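# Insert peg fully into plate hole inside open box

## Task

Seat the peg completely in the hole of the plate lying at the bottom of the open box, so that it stays there on its own once the grippers let go; an insertion held in place only by the robot does not count.

## Robot and tools

Robot: two arms, left_arm and right_arm, each with a parallel two-finger gripper. Scene frame: origin on the table top midway between the arms, +x out over the table, +z up, left_arm on the +y side. The arm names do not match image left and right. Each result has a state line, left_arm: ... | right_arm: ..., giving each gripper's end_effector_position (m), end_effector_quat_wxyz and velocities (m/s, rad/s). Printed positions can be somewhat off, worse at long reach. A 'Hand target' line, when present, shows the pose the controller is currently driving toward.

Gripper axes: fingers point along the gripper's +z and close along its y. The reported position is the point between the pads when closed, about 2 cm short of the fingertips; closing pushes the tips roughly 10 mm further along +z.

execute_actions takes 'actions', a list holding zero or one item, plus optional 'pictures' (boolean; images come by default). Empty list: sends nothing and just reports the state. An action item is {"rows": [...], "steps": n}: 1 to 15 rows, n up to 15 (default 15), each step lasting 1/30 s; one row per step, the final row repeating if rows run out. A wait item is {"steps": n} with n up to 300, counted from the previous result, so time spent replying is included. A refused call sends nothing.

A row is one flat list of 14 numbers, each in [-1, 1]: left_arm dx, dy, dz, rx, ry, rz, opening, then right_arm in the same order. Always give all 14, even if one arm is idle. dx..rz are offsets, not poses, expressed in that gripper's own axes and measured from the gripper's pose in the most recent result that showed it (before any such result in a scene, or in a second or later call within one reply, from where the robot is when the action begins). Every row is measured from that same reference, not from the row before. Scale: 1.0 equals 0.6 m of translation or 180 degrees; rx, ry, rz form a single rotation vector. Opening is absolute: +1 fully open (0.084 m), -1 closed. All-zero offsets do not hold still: they pull the arm back to the reference pose. To keep an arm parked, send the offset back to its desired pose in a reply's first call and zeros afterward, always with its intended opening.

Each control step, the commanded pose is clipped to within 70 mm and 16 degrees of the measured pose; joints then follow by damped IK, favouring position over orientation. After an action ends, an arm travels only to its last clipped pose, so a distant target may need several actions; read the result and send the remainder. 'HELD' marks steps where a clearance check withheld all or part of a row; a 'pose unreachable' line names the arm affected.

move: 'target' is one 14-number row as above (offsets from the same reference, opening absolute); 'speed' is the top path speed in m/s, 0.002 to 0.5, default 0.25, with rotation capped at twice that in rad/s. Both grippers travel straight-line paths that finish together, lasting 0.5 to 10 s (cut off at 10 s). Openings are sent at the start. Paths ignore obstacles and the other arm; grippers lag, drift and may exceed the speed near full extension. Faster contact hits harder, and aiming further past a contact presses harder. The result adds a 'move:' line with the outcome (done, off_target, moving, held, fault), any limits (paced = pose was clipped; held = some steps were blocked, after which the arm may lurch fast) and each gripper's distance from its target.

wait: 'seconds' from 0 to 10; lets the scene run with no new command. zoom_image: 'camera' (cam_head_left, cam_head_right, cam_left_wrist, cam_right_wrist) and 'region' [x0, y0, x1, y1] in image pixels, top-left origin, at most 504 by 504. finished_scene: 'scene' number (1 or 2); ends and grades the current scene irreversibly, so the peg must already be seated and stable.

Cameras: all four give 504x504 images, in the order listed. Calibration lines follow OpenCV conventions; T_world_to_cam maps scene-frame points into the camera frame. Head cameras are fixed; wrist cameras move with their hands; small calibration errors exist.

Gripping: grip_measured reports actual finger opening on the command scale. To hold something, keep commanding an opening clearly below grip_measured; a bigger gap squeezes harder (about 24 N per pad max). Fast closing can overshoot in force. Commanding exactly grip_measured still grips a part up to about 6 cm wide, less firmly for wider parts.

The simulation keeps running while replies are composed, and waits include that time. Occasional outside tugs may act on a held part or push loose items.

Avoid: dropping the peg, knocking anything off the table (fails the task), slamming, hard pushes, and arms striking or pressing each other. Joint load limits (N m): waist 52.2, shoulder 52.2, elbow 43.5, forearm roll 23.4, wrist pitch 16.5, wrist roll 16.5, including held weight; reaching one triggers a torque fault: the arm backs off, freezes 10 s and drops the rest of the call. Sustained loads heat motors: a MOTOR HOT warning appears from 65 °C, and at 80 °C the arm is braked until cooled (OVER-TEMPERATURE FAULT). Joint torque readings carry offsets and noise and are nonzero in free air.

Each tool is called after "Call:" as name(argument=value, ...), one argument or row to a line, values as JSON.

## Session

I'll start by looking at the current state of the scene.

Call:
execute_actions(
  actions=[],
)

Scene clock: 0.00 s of 4200.00 s.
left_arm: end_effector_position=(+0.3112, +0.9080, +0.3374) grip_measured=+1.00 end_effector_quat_wxyz=(+0.673, -0.420, +0.604, +0.078) end_effector_velocity=(-0.000, -0.000, +0.000) end_effector_angular_velocity=(+0.001, -0.001, +0.000) | right_arm: end_effector_position=(+0.6822, -0.0304, +0.3595) grip_measured=+1.00 end_effector_quat_wxyz=(+0.309, -0.288, +0.891, +0.165) end_effector_velocity=(-0.000, +0.000, +0.000) end_effector_angular_velocity=(-0.001, -0.001, +0.002)
Joint positions: left_arm=[ 1.492 -0.205 -0.402 -2.487 -1.33  -0.611  0.084] | right_arm=[ 0.59  -0.565 -1.459  0.863 -0.321  2.196  0.084]
Joint velocities: left_arm=[ 0.     0.     0.    -0.    -0.001  0.001  0.   ] | right_arm=[ 0.     0.     0.    -0.    -0.    -0.002  0.   ]
Joint torques (N m, as the arm reports them, + toward a larger angle): no reading
Motor temperatures (°C, as the motors report them): left_arm=[24 22 27 26 27 27] | right_arm=[24 24 24 23 29 29]
Hand target (left_arm): +0.311, +0.908, +0.337; +0.673, -0.420, +0.604, +0.078
Hand target (right_arm): +0.682, -0.030, +0.360; +0.309, -0.288, +0.891, +0.165

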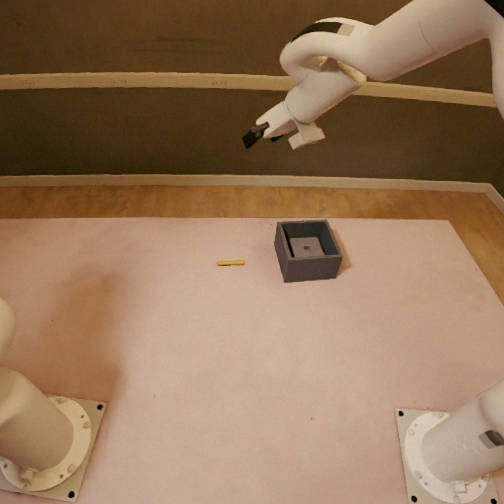

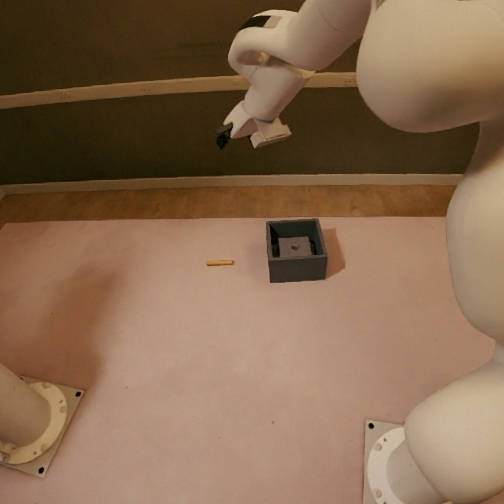

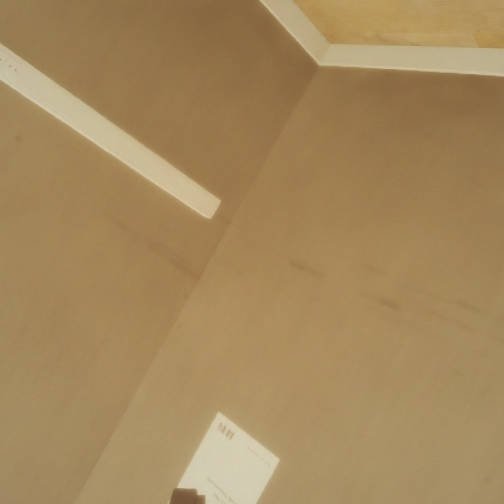

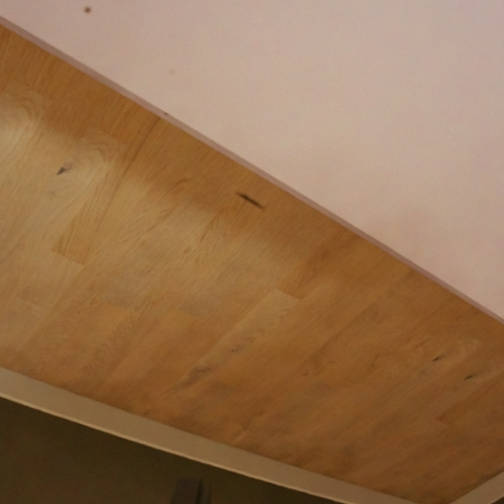

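Call:
zoom_image(
  camera="cam_head_left",
  region=[190, 190, 370, 310],
)

Call:
zoom_image(
  camera="cam_head_right",
  region=[180, 190, 360, 310],
)

Region (190, 190, 370, 310) of cam_head_left's 504x504 image, scaled by 2.800, with more detail than that image has.

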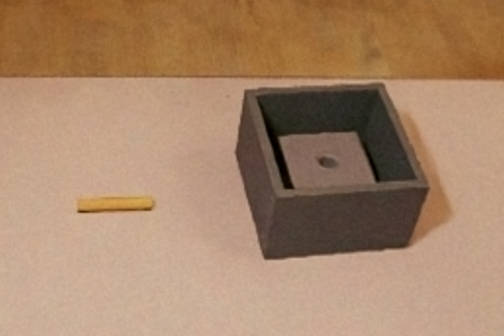

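Region (180, 190, 360, 310) of cam_head_right's 504x504 image, scaled by 2.800, with more detail than that image has.

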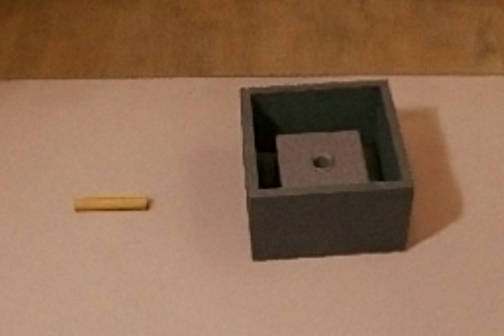

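Call:
move(
  target=[0, 0, 0, 0, 0, 0, 1, 0.2890, 0.2147, 0.2479, 0.2587, 0.0907, 0.6379, 1],
  speed=0.4,
)

Scene clock: 123.20 s of 4200.00 s.
left_arm: end_effector_position=(+0.3112, +0.9080, +0.3374) grip_measured=+1.00 end_effector_quat_wxyz=(+0.673, -0.420, +0.604, +0.078) end_effector_velocity=(+0.000, +0.000, -0.000) end_effector_angular_velocity=(-0.001, +0.000, +0.000) | right_arm: end_effector_position=(+0.5590, +0.0694, +0.1505) grip_measured=+1.00 end_effector_quat_wxyz=(+0.000, +0.676, +0.737, +0.001) end_effector_velocity=(-0.001, +0.000, -0.002) end_effector_angular_velocity=(-0.001, +0.004, -0.005)
Joint positions: left_arm=[ 1.492 -0.205 -0.402 -2.487 -1.33  -0.611  0.084] | right_arm=[ 0.864 -0.996 -1.816  0.    -0.817  5.329  0.084]
Joint velocities: left_arm=[-0.    -0.    -0.     0.     0.001 -0.001  0.   ] | right_arm=[ 0.    -0.003 -0.001  0.002 -0.002  0.004 -0.   ]
Joint torques (N m, as the arm reports them, + toward a larger angle): left_arm=[ -0.5   35.71 -11.04  -2.97  -1.67   0.51] | right_arm=[  3.92  44.91 -19.8    0.92  -0.03  -0.11]
Motor temperatures (°C, as the motors report them): left_arm=[24 23 27 26 27 27] | right_arm=[24 25 24 23 29 29]
Hand target (left_arm): +0.311, +0.908, +0.337; +0.673, -0.420, +0.604, +0.078
Hand target (right_arm): +0.559, +0.069, +0.150; -0.000, +0.676, +0.737, +0.001
Off the commanded pose (left_arm): 0.000 m, 0 deg.
Off the commanded pose (right_arm): 0.001 m, 0 deg.
After step 90, 117.00 s passed at rest.
move: done; limits=paced
camera_calibration (this result's frames):
cam_left_wrist: T_world_to_cam=[[-0.620402, 0.626467, -0.471847, -0.190537], [-0.257974, 0.405145, 0.877102, -0.515219], [0.740642, 0.66588, -0.0897401, -0.674177], [0, 0, 0, 1]] pos_world=[0.2482, 0.777024, 0.301494]
cam_right_wrist: T_world_to_cam=[[0.995982, 0.0888155, -0.0114906, -0.527327], [0.0891352, -0.995531, 0.0312015, 0.0800806], [-0.00866807, -0.0321003, -0.999447, 0.291158], [0, 0, 0, 1]] pos_world=[0.520594, 0.135904, 0.282439]

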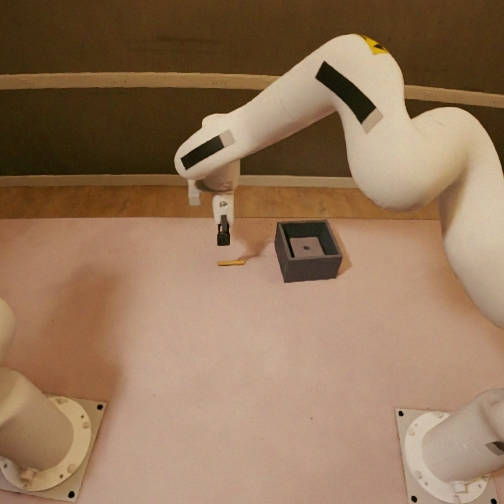

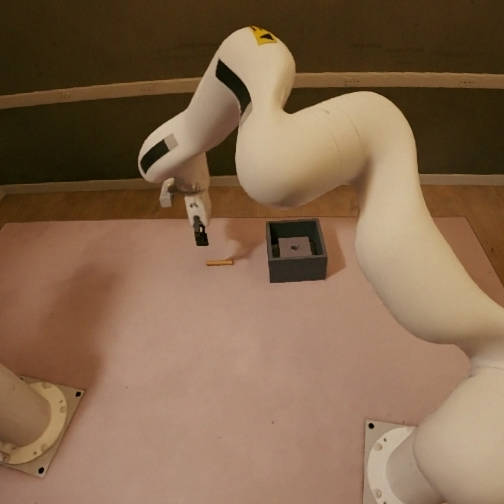

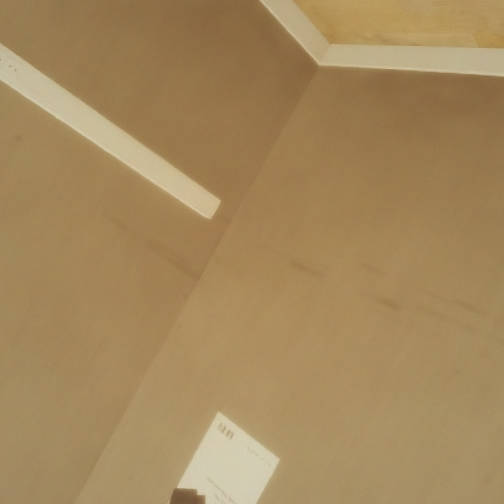

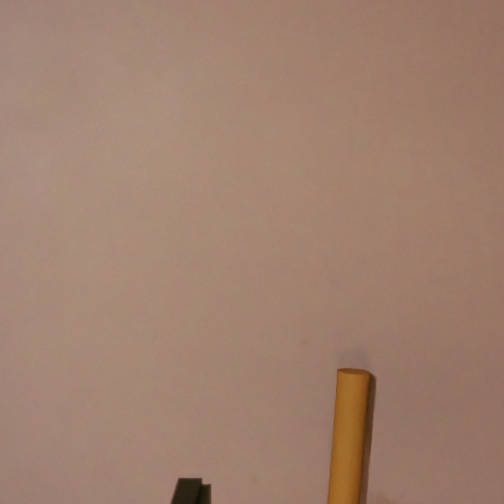

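Call:
zoom_image(
  camera="cam_right_wrist",
  region=[154, 304, 454, 504],
)

Region (154, 304, 454, 504) of cam_right_wrist's 504x504 image, scaled by 1.680, with more detail than that image has.

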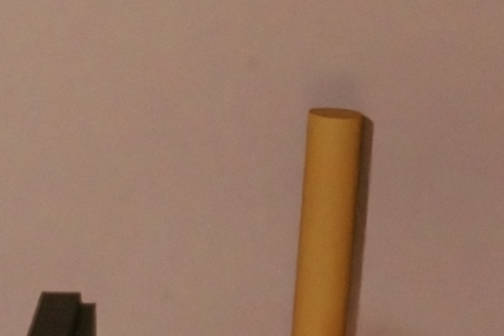

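Call:
move(
  target=[0, 0, 0, 0, 0, 0, 1, -0.01986, 0.01100, 0.1925, 0, 0, 0.0206, 1],
  speed=0.15,
)

Scene clock: 158.23 s of 4200.00 s.
left_arm: end_effector_position=(+0.3112, +0.9080, +0.3374) grip_measured=+1.00 end_effector_quat_wxyz=(+0.673, -0.420, +0.604, +0.078) end_effector_velocity=(+0.000, -0.000, +0.000) end_effector_angular_velocity=(+0.001, -0.000, -0.001) | right_arm: end_effector_position=(+0.5668, +0.0586, +0.0355) grip_measured=+1.00 end_effector_quat_wxyz=(-0.000, +0.699, +0.715, +0.002) end_effector_velocity=(-0.001, -0.001, -0.003) end_effector_angular_velocity=(-0.003, +0.002, +0.001)
Joint positions: left_arm=[ 1.492 -0.205 -0.402 -2.487 -1.33  -0.611  0.084] | right_arm=[ 0.846 -1.159 -1.831  0.001 -0.668  5.376  0.084]
Joint velocities: left_arm=[ 0.     0.    -0.001  0.001 -0.001  0.    -0.   ] | right_arm=[-0.    -0.004 -0.    -0.001  0.    -0.001 -0.   ]
Joint torques (N m, as the arm reports them, + toward a larger angle): left_arm=[ -0.26  35.84 -10.55  -3.07  -1.56   0.47] | right_arm=[  4.01  46.4  -18.53   0.72  -0.12  -0.13]
Motor temperatures (°C, as the motors report them): left_arm=[24 23 27 26 27 27] | right_arm=[24 25 24 23 29 29]
Hand target (left_arm): +0.311, +0.908, +0.337; +0.673, -0.420, +0.604, +0.078
Hand target (right_arm): +0.567, +0.058, +0.035; -0.000, +0.699, +0.715, +0.001
Off the commanded pose (left_arm): 0.000 m, 0 deg.
Off the commanded pose (right_arm): 0.001 m, 0 deg.
After step 90, 30.87 s passed at rest.
move: done
camera_calibration (this result's frames):
cam_left_wrist: T_world_to_cam=[[-0.620402, 0.626467, -0.471847, -0.190537], [-0.257975, 0.405145, 0.877101, -0.515219], [0.740641, 0.665881, -0.0897401, -0.674177], [0, 0, 0, 1]] pos_world=[0.2482, 0.777024, 0.301494]
cam_right_wrist: T_world_to_cam=[[0.999639, 0.0244864, -0.0110679, -0.533727], [0.0248136, -0.999228, 0.0304643, 0.108855], [-0.0103134, -0.0307279, -0.999475, 0.176783], [0, 0, 0, 1]] pos_world=[0.532656, 0.127272, 0.167467]

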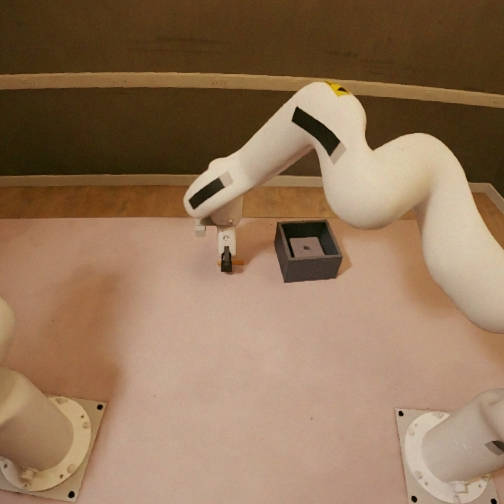

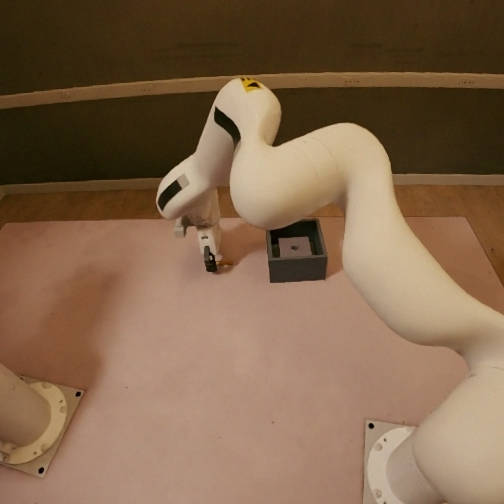

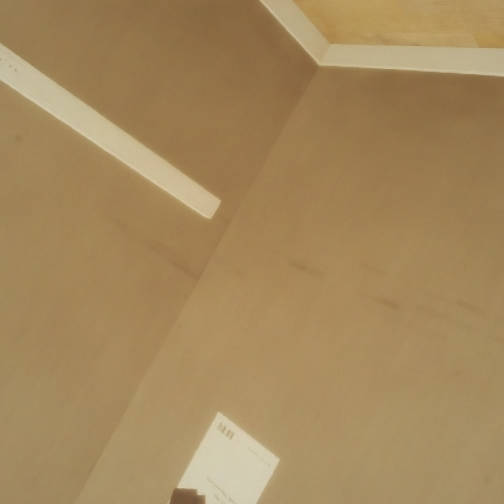

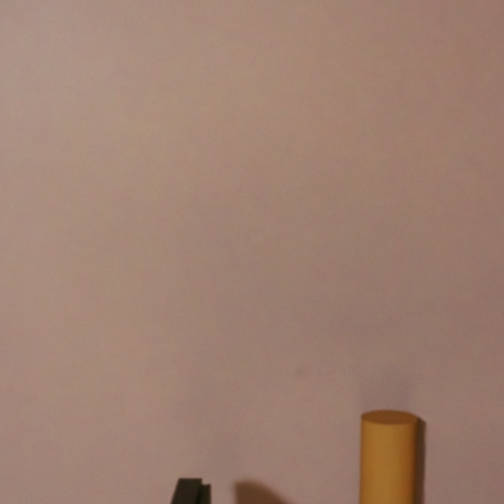

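Call:
zoom_image(
  camera="cam_head_right",
  region=[160, 200, 280, 290],
)

Region (160, 200, 280, 290) of cam_head_right's 504x504 image, scaled by 4.200, with more detail than that image has; it fills the top 378 rows of this view, and the rest is white.

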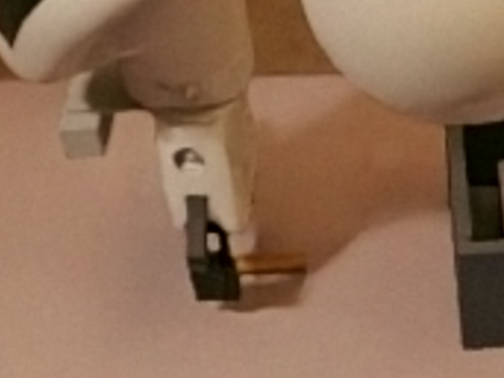

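Call:
move(
  target=[0, 0, 0, 0, 0, 0, 1, 0, 0.001, 0.0250, 0, 0, 0, 1],
  speed=0.04,
)

Scene clock: 180.63 s of 4200.00 s.
left_arm: end_effector_position=(+0.3112, +0.9080, +0.3374) grip_measured=+1.00 end_effector_quat_wxyz=(+0.673, -0.420, +0.604, +0.078) end_effector_velocity=(+0.000, -0.000, -0.000) end_effector_angular_velocity=(-0.001, -0.001, -0.001) | right_arm: end_effector_position=(+0.5674, +0.0586, +0.0206) grip_measured=+1.00 end_effector_quat_wxyz=(-0.000, +0.699, +0.715, +0.002) end_effector_velocity=(+0.001, +0.000, +0.001) end_effector_angular_velocity=(+0.002, -0.002, -0.001)
Joint positions: left_arm=[ 1.492 -0.205 -0.402 -2.487 -1.33  -0.611  0.084] | right_arm=[ 0.845 -1.185 -1.843  0.001 -0.654  5.375  0.084]
Joint velocities: left_arm=[-0.     0.     0.     0.001 -0.    -0.001  0.   ] | right_arm=[-0.    -0.    -0.002 -0.     0.001  0.     0.   ]
Joint torques (N m, as the arm reports them, + toward a larger angle): left_arm=[ -0.2   36.12 -11.02  -3.27  -1.61   0.52] | right_arm=[  4.17  46.1  -19.05   0.29  -0.03  -0.14]
Motor temperatures (°C, as the motors report them): left_arm=[24 23 27 26 27 27] | right_arm=[24 25 24 23 29 29]
Hand target (left_arm): +0.311, +0.908, +0.337; +0.673, -0.420, +0.604, +0.078
Hand target (right_arm): +0.567, +0.059, +0.020; -0.000, +0.699, +0.715, +0.002
Off the commanded pose (left_arm): 0.000 m, 0 deg.
Off the commanded pose (right_arm): 0.000 m, 0 deg.
After step 90, 18.67 s passed at rest.
move: done
camera_calibration (this result's frames):
cam_left_wrist: T_world_to_cam=[[-0.620403, 0.626467, -0.471847, -0.190537], [-0.257975, 0.405144, 0.877102, -0.515219], [0.740641, 0.665881, -0.0897401, -0.674177], [0, 0, 0, 1]] pos_world=[0.2482, 0.777024, 0.301494]
cam_right_wrist: T_world_to_cam=[[0.999639, 0.0245015, -0.0109862, -0.534523], [0.0248253, -0.99923, 0.030377, 0.109361], [-0.0102335, -0.0306388, -0.999478, 0.161873], [0, 0, 0, 1]] pos_world=[0.533272, 0.127333, 0.152594]

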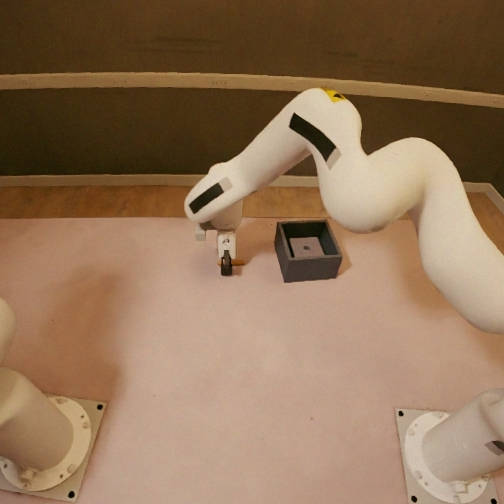

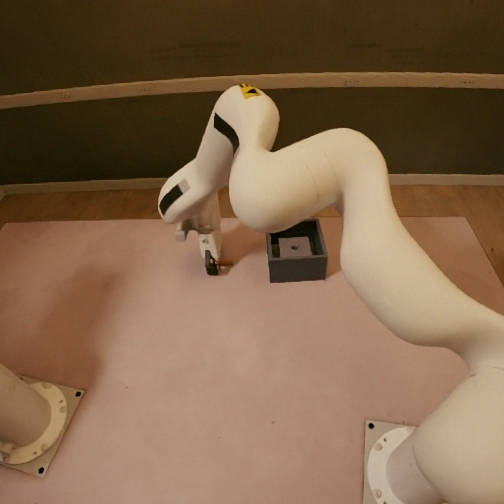

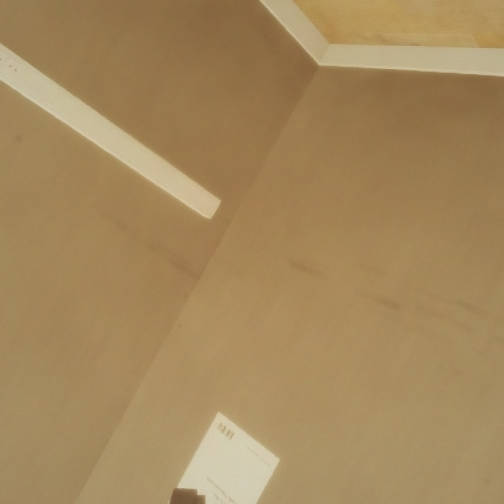

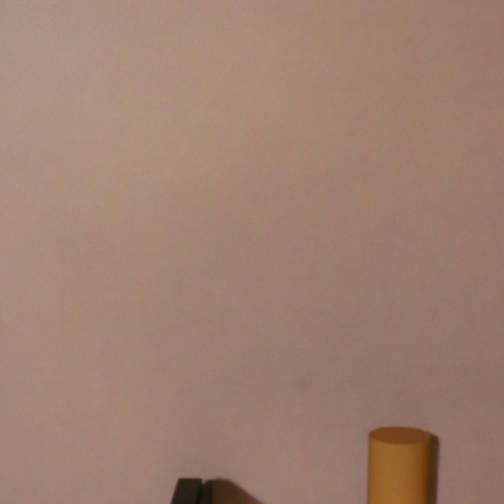

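Call:
execute_actions(
  actions=[
    {"rows": [[0,0,0,0,0,0,1, 0,0,0,0,0,0,0.9],[0,0,0,0,0,0,1, 0,0,0,0,0,0,0.8],[0,0,0,0,0,0,1, 0,0,0,0,0,0,0.7],[0,0,0,0,0,0,1, 0,0,0,0,0,0,0.6],[0,0,0,0,0,0,1, 0,0,0,0,0,0,0.5],[0,0,0,0,0,0,1, 0,0,0,0,0,0,0.4],[0,0,0,0,0,0,1, 0,0,0,0,0,0,0.3],[0,0,0,0,0,0,1, 0,0,0,0,0,0,0.2],[0,0,0,0,0,0,1, 0,0,0,0,0,0,0.1],[0,0,0,0,0,0,1, 0,0,0,0,0,0,0.0],[0,0,0,0,0,0,1, 0,0,0,0,0,0,-0.1],[0,0,0,0,0,0,1, 0,0,0,0,0,0,-0.2],[0,0,0,0,0,0,1, 0,0,0,0,0,0,-0.3],[0,0,0,0,0,0,1, 0,0,0,0,0,0,-0.4],[0,0,0,0,0,0,1, 0,0,0,0,0,0,-0.5]], "steps": 15},
  ],
  pictures=false,
)

Scene clock: 186.13 s of 4200.00 s.
left_arm: end_effector_position=(+0.3112, +0.9080, +0.3374) grip_measured=+1.00 end_effector_quat_wxyz=(+0.673, -0.420, +0.604, +0.078) end_effector_velocity=(-0.000, -0.000, -0.000) end_effector_angular_velocity=(-0.000, -0.000, -0.000) | right_arm: end_effector_position=(+0.5683, +0.0595, +0.0224) grip_measured=-0.41 end_effector_quat_wxyz=(+0.000, +0.699, +0.715, +0.003) end_effector_velocity=(+0.000, +0.001, +0.004) end_effector_angular_velocity=(+0.001, -0.000, +0.001)
Joint positions: left_arm=[ 1.492 -0.205 -0.402 -2.487 -1.33  -0.611  0.084] | right_arm=[ 0.845 -1.184 -1.844  0.001 -0.654  5.375  0.026]
Joint velocities: left_arm=[ 0.  0.  0.  0. -0. -0.  0.] | right_arm=[ 0.001  0.004 -0.002  0.    -0.005 -0.    -0.134]
Joint torques (N m, as the arm reports them, + toward a larger angle): left_arm=[ -0.61  35.72 -10.98  -3.02  -1.57   0.46] | right_arm=[  4.01  35.09 -12.26   0.25   0.26  -0.15]
Motor temperatures (°C, as the motors report them): left_arm=[24 23 27 26 27 27] | right_arm=[24 25 24 23 29 29]
Hand target (left_arm): +0.311, +0.908, +0.337; +0.673, -0.420, +0.604, +0.078
Hand target (right_arm): +0.567, +0.059, +0.021; -0.000, +0.699, +0.715, +0.002
Off the commanded pose (left_arm): 0.000 m, 0 deg.
Off the commanded pose (right_arm): 0.002 m, 0 deg.
Steps of this call (steps 1 to 90: nothing new was sent; then 2.00 s passed at rest; steps 91 to 105: all 15 steps of this action). Readings (end_effector_position):
91: left_arm (+0.3112, +0.9080, +0.3374) | right_arm (+0.5674, +0.0586, +0.0205)
92: left_arm (+0.3112, +0.9080, +0.3374) | right_arm (+0.5674, +0.0586, +0.0205)
94: left_arm (+0.3112, +0.9080, +0.3374) | right_arm (+0.5674, +0.0586, +0.0206)
98: left_arm (+0.3112, +0.9080, +0.3374) | right_arm (+0.5674, +0.0586, +0.0206)
105: the state above

Call:
execute_actions(
  actions=[
    {"rows": [[0,0,0,0,0,0,1, 0.0015,-0.0015,-0.006,0,0,0,-0.45]], "steps": 12},
  ],
  pictures=false,
)

Scene clock: 195.07 s of 4200.00 s.
left_arm: end_effector_position=(+0.3112, +0.9080, +0.3374) grip_measured=+1.00 end_effector_quat_wxyz=(+0.673, -0.420, +0.604, +0.078) end_effector_velocity=(-0.000, -0.000, -0.000) end_effector_angular_velocity=(-0.001, -0.000, +0.000) | right_arm: end_effector_position=(+0.5665, +0.0595, +0.0247) grip_measured=-0.47 end_effector_quat_wxyz=(-0.000, +0.699, +0.715, +0.002) end_effector_velocity=(+0.007, +0.006, +0.010) end_effector_angular_velocity=(+0.016, -0.019, -0.001)
Joint positions: left_arm=[ 1.492 -0.205 -0.402 -2.487 -1.33  -0.611  0.084] | right_arm=[ 0.847 -1.178 -1.839  0.001 -0.658  5.377  0.024]
Joint velocities: left_arm=[ 0.    -0.     0.     0.     0.001 -0.001  0.   ] | right_arm=[ 0.     0.008 -0.012  0.     0.005  0.001 -0.   ]
Joint torques (N m, as the arm reports them, + toward a larger angle): left_arm=[ -1.21  35.78 -10.75  -3.1   -1.57   0.44] | right_arm=[  2.54  46.27 -18.48   0.62   0.04  -0.21]
Motor temperatures (°C, as the motors report them): left_arm=[24 23 27 26 27 27] | right_arm=[24 25 24 23 29 29]
Hand target (left_arm): +0.311, +0.908, +0.337; +0.673, -0.420, +0.604, +0.078
Hand target (right_arm): +0.567, +0.060, +0.026; +0.000, +0.699, +0.715, +0.003
Off the commanded pose (left_arm): 0.000 m, 0 deg.
Off the commanded pose (right_arm): 0.002 m, 0 deg.
Steps of this call (steps 1 to 90: nothing new was sent; then 5.53 s passed at rest; steps 91 to 102: all 12 steps of this action). Readings (end_effector_position):
91: left_arm (+0.3112, +0.9080, +0.3374) | right_arm (+0.5680, +0.0592, +0.0222)
92: left_arm (+0.3112, +0.9080, +0.3374) | right_arm (+0.5676, +0.0592, +0.0226)
94: left_arm (+0.3112, +0.9080, +0.3374) | right_arm (+0.5663, +0.0587, +0.0228)
98: left_arm (+0.3112, +0.9080, +0.3374) | right_arm (+0.5655, +0.0586, +0.0232)
102: the state above

Call:
execute_actions(
  actions=[
    {"rows": [[0,0,0,0,0,0,1, 0,0.0015,-0.002,0,0,0,-0.50],[0,0,0,0,0,0,1, 0,0.0015,-0.002,0,0,0,-0.53],[0,0,0,0,0,0,1, 0,0.0015,-0.002,0,0,0,-0.56],[0,0,0,0,0,0,1, 0,0.0015,-0.002,0,0,0,-0.59],[0,0,0,0,0,0,1, 0,0.0015,-0.002,0,0,0,-0.62],[0,0,0,0,0,0,1, 0,0.0015,-0.002,0,0,0,-0.65],[0,0,0,0,0,0,1, 0,0.0015,-0.002,0,0,0,-0.68],[0,0,0,0,0,0,1, 0,0.0015,-0.002,0,0,0,-0.71],[0,0,0,0,0,0,1, 0,0.0015,-0.002,0,0,0,-0.74],[0,0,0,0,0,0,1, 0,0.0015,-0.002,0,0,0,-0.77],[0,0,0,0,0,0,1, 0,0.0015,-0.002,0,0,0,-0.80],[0,0,0,0,0,0,1, 0,0.0015,-0.002,0,0,0,-0.83],[0,0,0,0,0,0,1, 0,0.0015,-0.002,0,0,0,-0.85]], "steps": 15},
  ],
  pictures=true,
)

Scene clock: 203.30 s of 4200.00 s.
left_arm: end_effector_position=(+0.3112, +0.9080, +0.3374) grip_measured=+1.00 end_effector_quat_wxyz=(+0.673, -0.420, +0.604, +0.078) end_effector_velocity=(-0.000, +0.000, +0.000) end_effector_angular_velocity=(+0.001, +0.001, +0.000) | right_arm: end_effector_position=(+0.5674, +0.0595, +0.0259) grip_measured=-0.70 end_effector_quat_wxyz=(-0.000, +0.699, +0.715, +0.002) end_effector_velocity=(-0.000, +0.000, +0.000) end_effector_angular_velocity=(+0.001, +0.000, -0.000)
Joint positions: left_arm=[ 1.492 -0.205 -0.402 -2.487 -1.33  -0.611  0.084] | right_arm=[ 0.846 -1.178 -1.842  0.001 -0.661  5.376  0.013]
Joint velocities: left_arm=[-0.     0.    -0.    -0.001 -0.     0.001  0.   ] | right_arm=[ 0.     0.    -0.     0.001 -0.    -0.001 -0.   ]
Joint torques (N m, as the arm reports them, + toward a larger angle): left_arm=[ -1.    35.95 -11.02  -3.26  -1.62   0.45] | right_arm=[  3.55  45.41 -18.47   0.57  -0.07  -0.21]
Motor temperatures (°C, as the motors report them): left_arm=[24 23 27 26 27 27] | right_arm=[24 25 24 23 29 29]
Hand target (left_arm): +0.311, +0.908, +0.337; +0.673, -0.420, +0.604, +0.078
Hand target (right_arm): +0.567, +0.060, +0.026; -0.000, +0.699, +0.715, +0.002
Off the commanded pose (left_arm): 0.000 m, 0 deg.
Off the commanded pose (right_arm): 0.000 m, 0 deg.
Steps of this call (steps 1 to 90: nothing new was sent; then 4.73 s passed at rest; steps 91 to 105: all 15 steps of this action). Readings (end_effector_position):
91: left_arm (+0.3112, +0.9080, +0.3374) | right_arm (+0.5674, +0.0603, +0.0260)
92: left_arm (+0.3112, +0.9080, +0.3374) | right_arm (+0.5674, +0.0601, +0.0260)
94: left_arm (+0.3112, +0.9080, +0.3374) | right_arm (+0.5674, +0.0597, +0.0259)
98: left_arm (+0.3112, +0.9080, +0.3374) | right_arm (+0.5674, +0.0595, +0.0259)
105: the state above
camera_calibration (this result's frames):
cam_left_wrist: T_world_to_cam=[[-0.620403, 0.626467, -0.471847, -0.190537], [-0.257975, 0.405144, 0.877102, -0.515219], [0.740641, 0.665881, -0.08974, -0.674177], [0, 0, 0, 1]] pos_world=[0.2482, 0.777024, 0.301494]
cam_right_wrist: T_world_to_cam=[[0.999636, 0.0244825, -0.0113096, -0.53445], [0.0248189, -0.999223, 0.0306328, 0.110079], [-0.0105508, -0.0309023, -0.999467, 0.167401], [0, 0, 0, 1]] pos_world=[0.53329, 0.128251, 0.157896]

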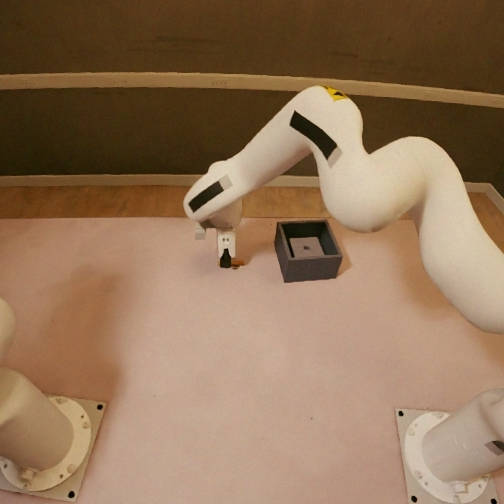

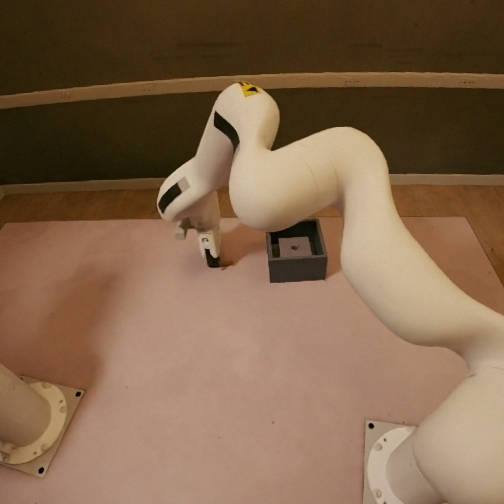

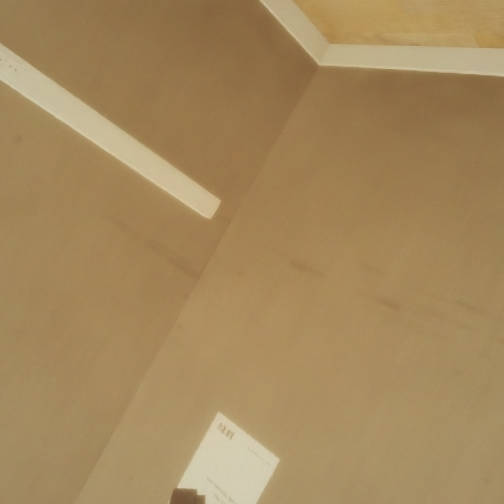

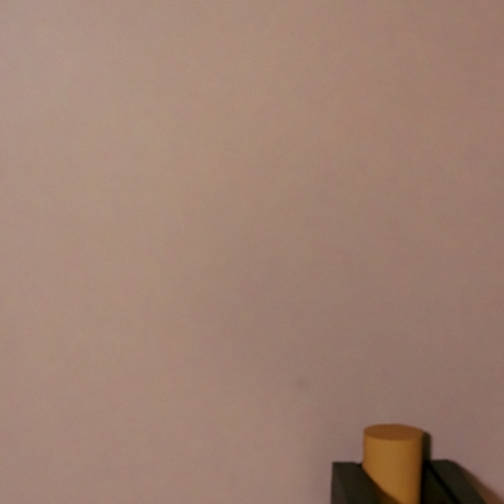

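Call:
move(
  target=[0, 0, 0, 0, 0, 0, 1, 0, 0, -0.2, 0, 0.5, 0, -0.85],
  speed=0.2,
)

Scene clock: 220.57 s of 4200.00 s.
left_arm: end_effector_position=(+0.3112, +0.9080, +0.3374) grip_measured=+1.00 end_effector_quat_wxyz=(+0.673, -0.420, +0.604, +0.078) end_effector_velocity=(+0.000, -0.000, +0.000) end_effector_angular_velocity=(-0.000, -0.000, -0.002) | right_arm: end_effector_position=(+0.5668, +0.0590, +0.1457) grip_measured=-0.70 end_effector_quat_wxyz=(+0.506, -0.494, -0.506, -0.494) end_effector_velocity=(+0.000, -0.000, +0.000) end_effector_angular_velocity=(+0.003, +0.001, +0.000)
Joint positions: left_arm=[ 1.492 -0.205 -0.402 -2.487 -1.33  -0.611  0.084] | right_arm=[ 0.531 -1.176 -1.454  1.907 -1.477  3.403  0.013]
Joint velocities: left_arm=[-0.    -0.    -0.     0.002 -0.    -0.     0.   ] | right_arm=[-0.    -0.001 -0.001  0.001 -0.003 -0.    -0.   ]
Joint torques (N m, as the arm reports them, + toward a larger angle): left_arm=[ -1.11  36.28 -10.66  -3.18  -1.65   0.42] | right_arm=[  3.48  42.34 -15.36   0.1   -2.37  -0.1 ]
Motor temperatures (°C, as the motors report them): left_arm=[24 23 27 26 27 27] | right_arm=[24 25 24 23 29 29]
Hand target (left_arm): +0.311, +0.908, +0.337; +0.673, -0.420, +0.604, +0.078
Hand target (right_arm): +0.567, +0.059, +0.146; +0.506, -0.494, -0.506, -0.494
Off the commanded pose (left_arm): 0.000 m, 0 deg.
Off the commanded pose (right_arm): 0.000 m, 0 deg.
After step 90, 9.93 s passed at rest.
move: done
camera_calibration (this result's frames):
cam_left_wrist: T_world_to_cam=[[-0.620403, 0.626467, -0.471847, -0.190537], [-0.257975, 0.405144, 0.877102, -0.515218], [0.740641, 0.665881, -0.0897399, -0.674177], [0, 0, 0, 1]] pos_world=[0.2482, 0.777024, 0.301494]
cam_right_wrist: T_world_to_cam=[[0.999304, 0.0371876, 0.00285951, -0.535113], [0.00406925, -0.0324958, -0.999464, 0.210668], [-0.0370747, 0.99878, -0.0326245, 0.100475], [0, 0, 0, 1]] pos_world=[0.537608, -0.0736069, 0.215363]

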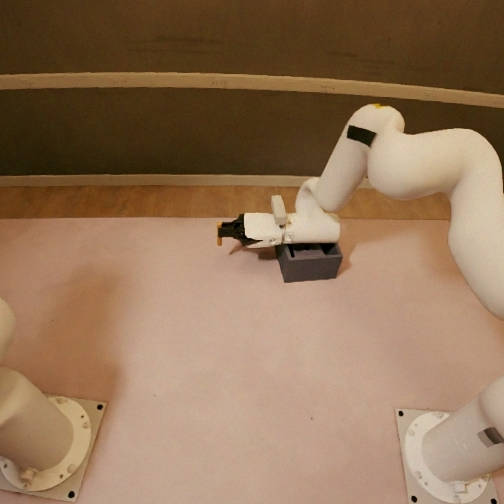

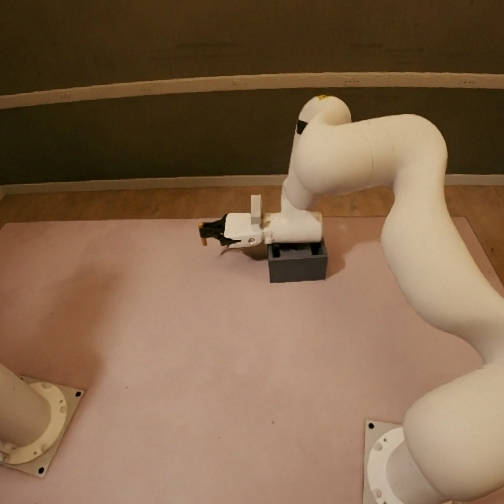

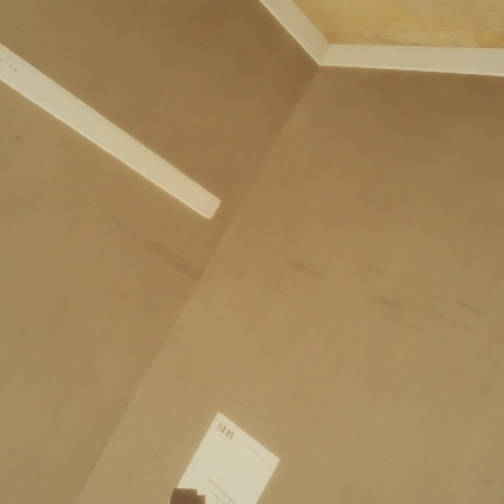

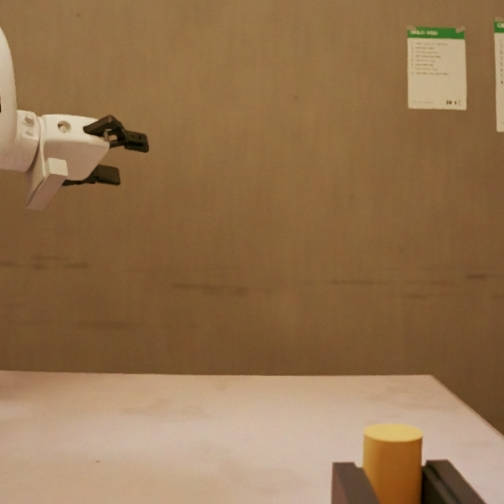

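Call:
zoom_image(
  camera="cam_head_left",
  region=[200, 190, 350, 290],
)

Region (200, 190, 350, 290) of cam_head_left's 504x504 image, scaled by 3.360, with more detail than that image has.

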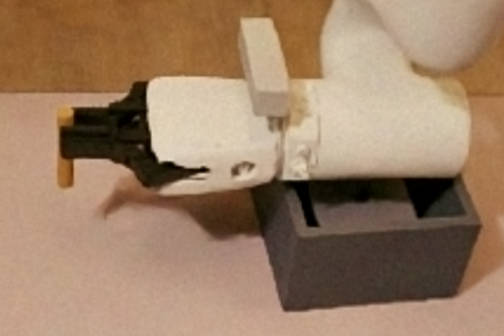

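Call:
move(
  target=[0, 0, 0, 0, 0, 0, 1, 0.07, 0, 0, 0, 0, 0, -0.85],
  speed=0.1,
)

Call:
move(
  target=[0, 0, 0, 0, 0, 0, 1, 0, -0.35, 0, 0, 0, 0, -0.85],
  speed=0.2,
)

Scene clock: 259.67 s of 4200.00 s.
left_arm: end_effector_position=(+0.3112, +0.9080, +0.3374) grip_measured=+1.00 end_effector_quat_wxyz=(+0.673, -0.420, +0.604, +0.078) end_effector_velocity=(-0.000, +0.000, -0.000) end_effector_angular_velocity=(-0.001, +0.001, +0.001) | right_arm: end_effector_position=(+0.5667, +0.0589, +0.1873) grip_measured=-0.70 end_effector_quat_wxyz=(+0.506, -0.494, -0.506, -0.494) end_effector_velocity=(-0.000, +0.000, +0.001) end_effector_angular_velocity=(-0.001, +0.000, +0.000)
Joint positions: left_arm=[ 1.492 -0.205 -0.402 -2.487 -1.33  -0.611  0.084] | right_arm=[ 0.531 -1.088 -1.406  1.903 -1.464  3.441  0.013]
Joint velocities: left_arm=[ 0.    -0.     0.    -0.001  0.001  0.001 -0.   ] | right_arm=[ 0.     0.002  0.002 -0.     0.001  0.001 -0.   ]
Joint torques (N m, as the arm reports them, + toward a larger angle): left_arm=[ -0.75  35.88 -10.75  -2.99  -1.64   0.47] | right_arm=[  3.54  42.17 -16.31   0.24  -2.28  -0.06]
Motor temperatures (°C, as the motors report them): left_arm=[24 23 27 26 27 27] | right_arm=[24 25 24 23 29 29]
Hand target (left_arm): +0.311, +0.908, +0.337; +0.673, -0.420, +0.604, +0.078
Hand target (right_arm): +0.567, +0.059, +0.188; +0.506, -0.494, -0.506, -0.494
Off the commanded pose (left_arm): 0.000 m, 0 deg.
Off the commanded pose (right_arm): 0.000 m, 0 deg.
After step 90, 35.33 s passed at rest.
move: done
camera_calibration (this result's frames):
cam_left_wrist: T_world_to_cam=[[-0.620403, 0.626467, -0.471847, -0.190537], [-0.257974, 0.405144, 0.877102, -0.515219], [0.740641, 0.665881, -0.0897401, -0.674177], [0, 0, 0, 1]] pos_world=[0.2482, 0.777024, 0.301494]
cam_right_wrist: T_world_to_cam=[[0.999308, 0.0371238, 0.00244907, -0.53507], [0.00366714, -0.0327784, -0.999456, 0.252505], [-0.0370233, 0.998773, -0.0328918, 0.101938], [0, 0, 0, 1]] pos_world=[0.537548, -0.0736722, 0.257031]

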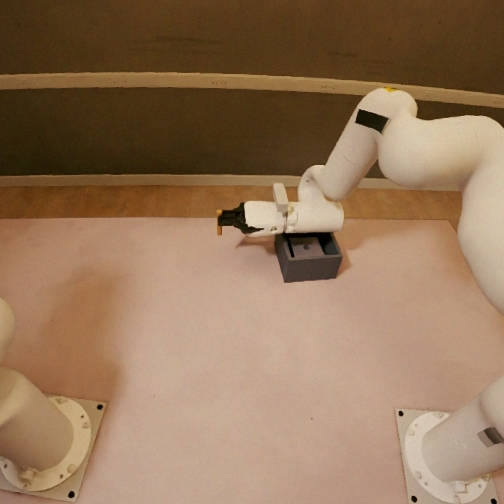

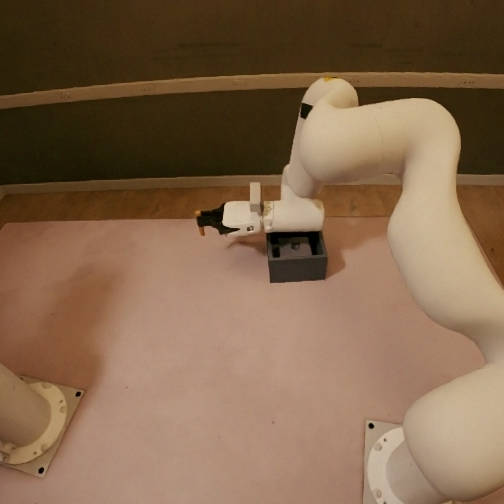

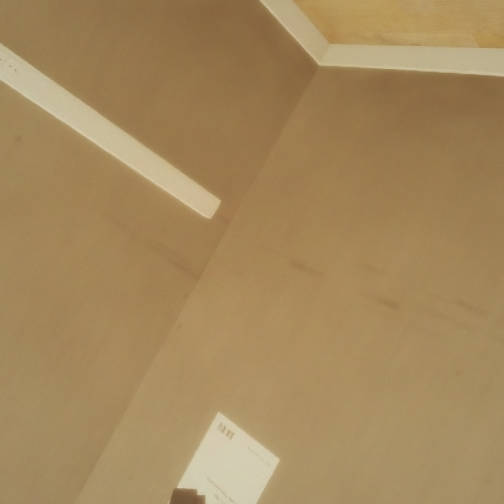

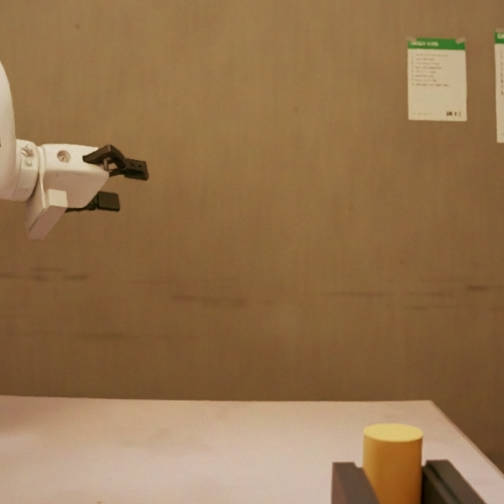

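Scene clock: 261.13 s of 4200.00 s.
left_arm: end_effector_position=(+0.3112, +0.9080, +0.3374) grip_measured=+1.00 end_effector_quat_wxyz=(+0.673, -0.420, +0.604, +0.078) end_effector_velocity=(-0.000, +0.000, +0.000) end_effector_angular_velocity=(-0.001, -0.002, +0.001) | right_arm: end_effector_position=(+0.3571, +0.0545, +0.1874) grip_measured=-0.70 end_effector_quat_wxyz=(+0.506, -0.494, -0.506, -0.494) end_effector_velocity=(-0.002, -0.000, -0.000) end_effector_angular_velocity=(-0.000, -0.000, -0.001)
Joint positions: left_arm=[ 1.492 -0.205 -0.402 -2.487 -1.33  -0.611  0.084] | right_arm=[ 0.699 -0.861 -0.824  2.087 -1.59   3.11   0.013]
Joint velocities: left_arm=[-0.     0.     0.    -0.001 -0.001 -0.002  0.   ] | right_arm=[ 0.002  0.001  0.004  0.003 -0.001 -0.003 -0.   ]
Joint torques (N m, as the arm reports them, + toward a larger angle): left_arm=[ -0.76  35.47 -10.88  -3.13  -1.63   0.5 ] | right_arm=[ 4.47 34.66 -9.36 -0.02 -2.46 -0.19]
Motor temperatures (°C, as the motors report them): left_arm=[24 23 27 26 27 27] | right_arm=[24 25 24 23 29 29]
Hand target (left_arm): +0.311, +0.908, +0.337; +0.673, -0.420, +0.604, +0.078
Hand target (right_arm): +0.357, +0.055, +0.187; +0.506, -0.494, -0.506, -0.494
Off the commanded pose (left_arm): 0.000 m, 0 deg.
Off the commanded pose (right_arm): 0.001 m, 0 deg.
move: done
camera_calibration (this result's frames):
cam_left_wrist: T_world_to_cam=[[-0.620403, 0.626467, -0.471847, -0.190537], [-0.257974, 0.405144, 0.877102, -0.515219], [0.740641, 0.665881, -0.0897401, -0.674177], [0, 0, 0, 1]] pos_world=[0.2482, 0.777024, 0.301494]
cam_right_wrist: T_world_to_cam=[[0.999299, 0.0373748, 0.00235759, -0.325425], [0.00354435, -0.0317186, -0.999491, 0.253287], [-0.0372809, 0.998798, -0.0318288, 0.0984726], [0, 0, 0, 1]] pos_world=[0.32797, -0.0781576, 0.257059]

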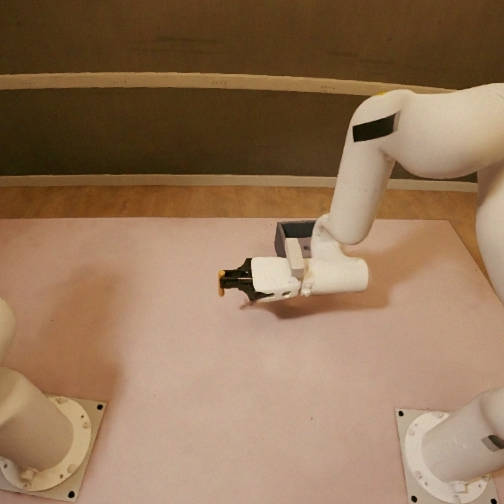

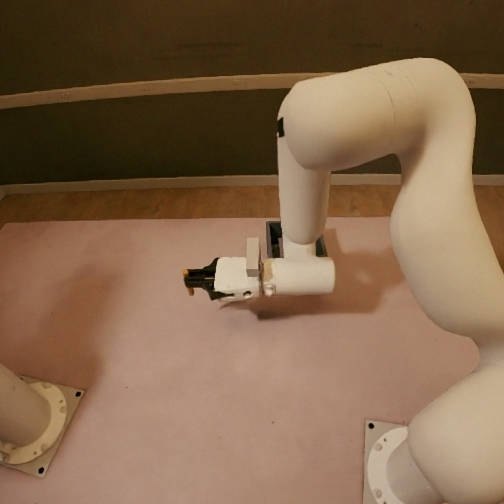

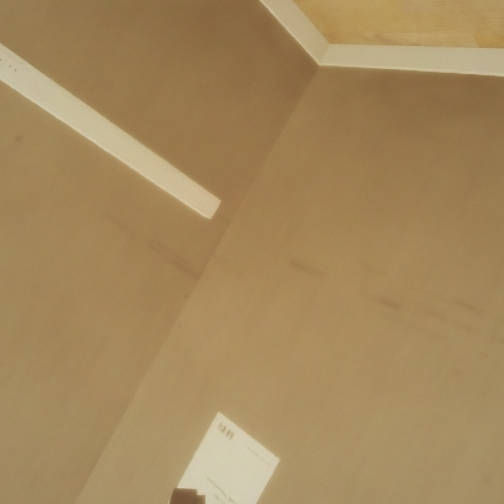

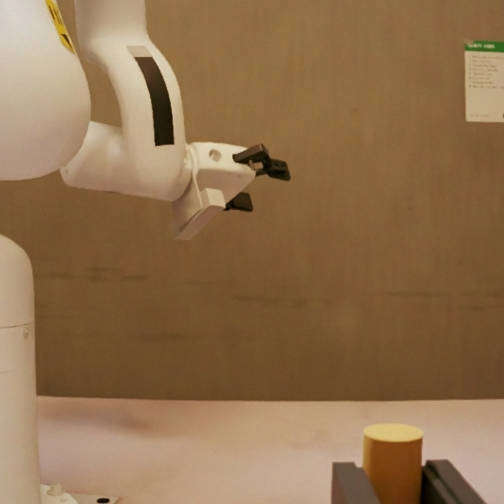

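Call:
move(
  target=[0, 0, 0, 0, 0, 0, 1, -0.185, 0, 0, 0, 0, 0, -0.85],
  speed=0.15,
)

Scene clock: 265.33 s of 4200.00 s.
left_arm: end_effector_position=(+0.3112, +0.9080, +0.3374) grip_measured=+1.00 end_effector_quat_wxyz=(+0.673, -0.420, +0.604, +0.078) end_effector_velocity=(-0.000, +0.000, +0.000) end_effector_angular_velocity=(-0.000, -0.001, +0.000) | right_arm: end_effector_position=(+0.3571, +0.0547, +0.0767) grip_measured=-0.70 end_effector_quat_wxyz=(+0.506, -0.493, -0.506, -0.495) end_effector_velocity=(-0.000, -0.001, -0.002) end_effector_angular_velocity=(-0.001, +0.002, -0.000)
Joint positions: left_arm=[ 1.492 -0.205 -0.402 -2.487 -1.33  -0.611  0.084] | right_arm=[ 0.699 -1.154 -0.98   2.08  -1.658  2.989  0.013]
Joint velocities: left_arm=[ 0.    -0.    -0.    -0.    -0.001 -0.001 -0.   ] | right_arm=[-0.    -0.004 -0.001 -0.    -0.    -0.001 -0.   ]
Joint torques (N m, as the arm reports them, + toward a larger angle): left_arm=[ -0.67  35.76 -10.8   -3.2   -1.63   0.44] | right_arm=[ 3.57 36.28 -6.95 -0.2  -2.48 -0.03]
Motor temperatures (°C, as the motors report them): left_arm=[24 23 27 26 27 27] | right_arm=[24 25 24 23 29 29]
Hand target (left_arm): +0.311, +0.908, +0.337; +0.673, -0.420, +0.604, +0.078
Hand target (right_arm): +0.357, +0.055, +0.076; +0.506, -0.494, -0.506, -0.495
Off the commanded pose (left_arm): 0.000 m, 0 deg.
Off the commanded pose (right_arm): 0.000 m, 0 deg.
After step 90, 0.07 s passed at rest.
move: done
camera_calibration (this result's frames):
cam_left_wrist: T_world_to_cam=[[-0.620403, 0.626467, -0.471847, -0.190537], [-0.257974, 0.405144, 0.877102, -0.515219], [0.740641, 0.665881, -0.0897401, -0.674177], [0, 0, 0, 1]] pos_world=[0.2482, 0.777024, 0.301494]
cam_right_wrist: T_world_to_cam=[[0.999296, 0.0374341, 0.00267868, -0.325244], [0.00384633, -0.0311548, -0.999507, 0.142492], [-0.0373322, 0.998813, -0.0312769, 0.0947352], [0, 0, 0, 1]] pos_world=[0.328004, -0.0780083, 0.146256]

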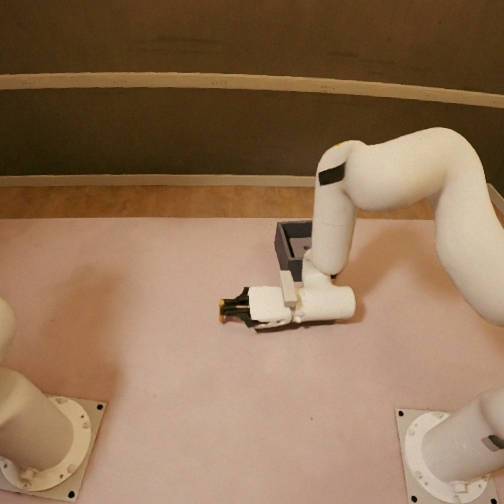

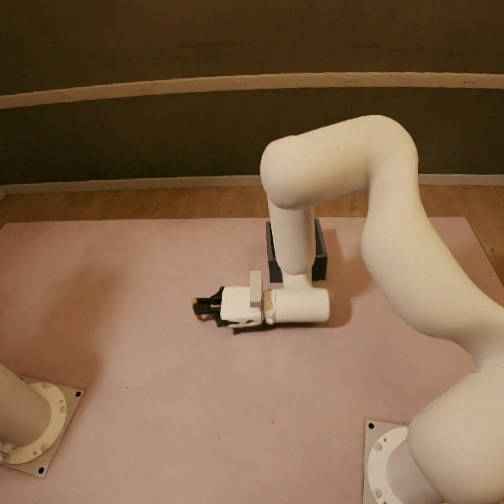

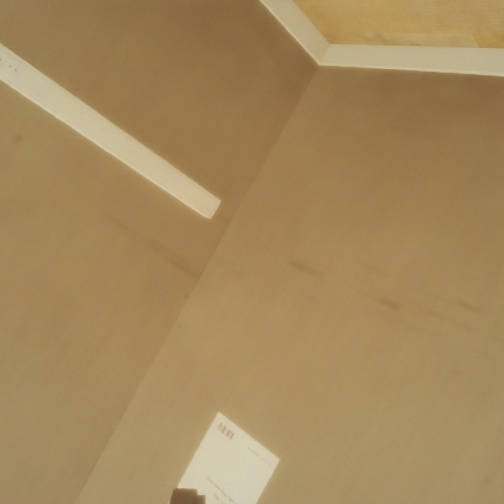

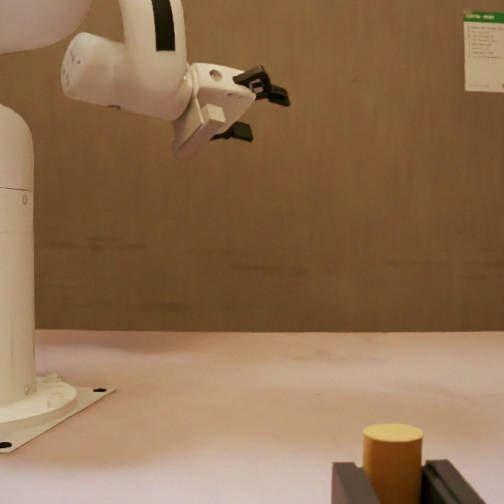

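Call:
zoom_image(
  camera="cam_head_left",
  region=[200, 270, 320, 350],
)

Call:
zoom_image(
  camera="cam_head_right",
  region=[175, 270, 295, 350],
)

Region (200, 270, 320, 350) of cam_head_left's 504x504 image, scaled by 4.200, with more detail than that image has.

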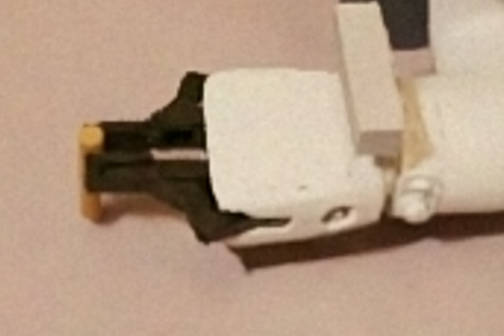

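Region (175, 270, 295, 350) of cam_head_right's 504x504 image, scaled by 4.200, with more detail than that image has.

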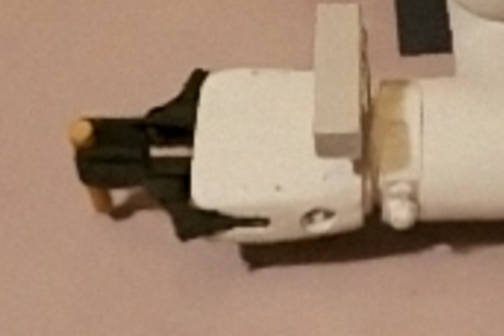

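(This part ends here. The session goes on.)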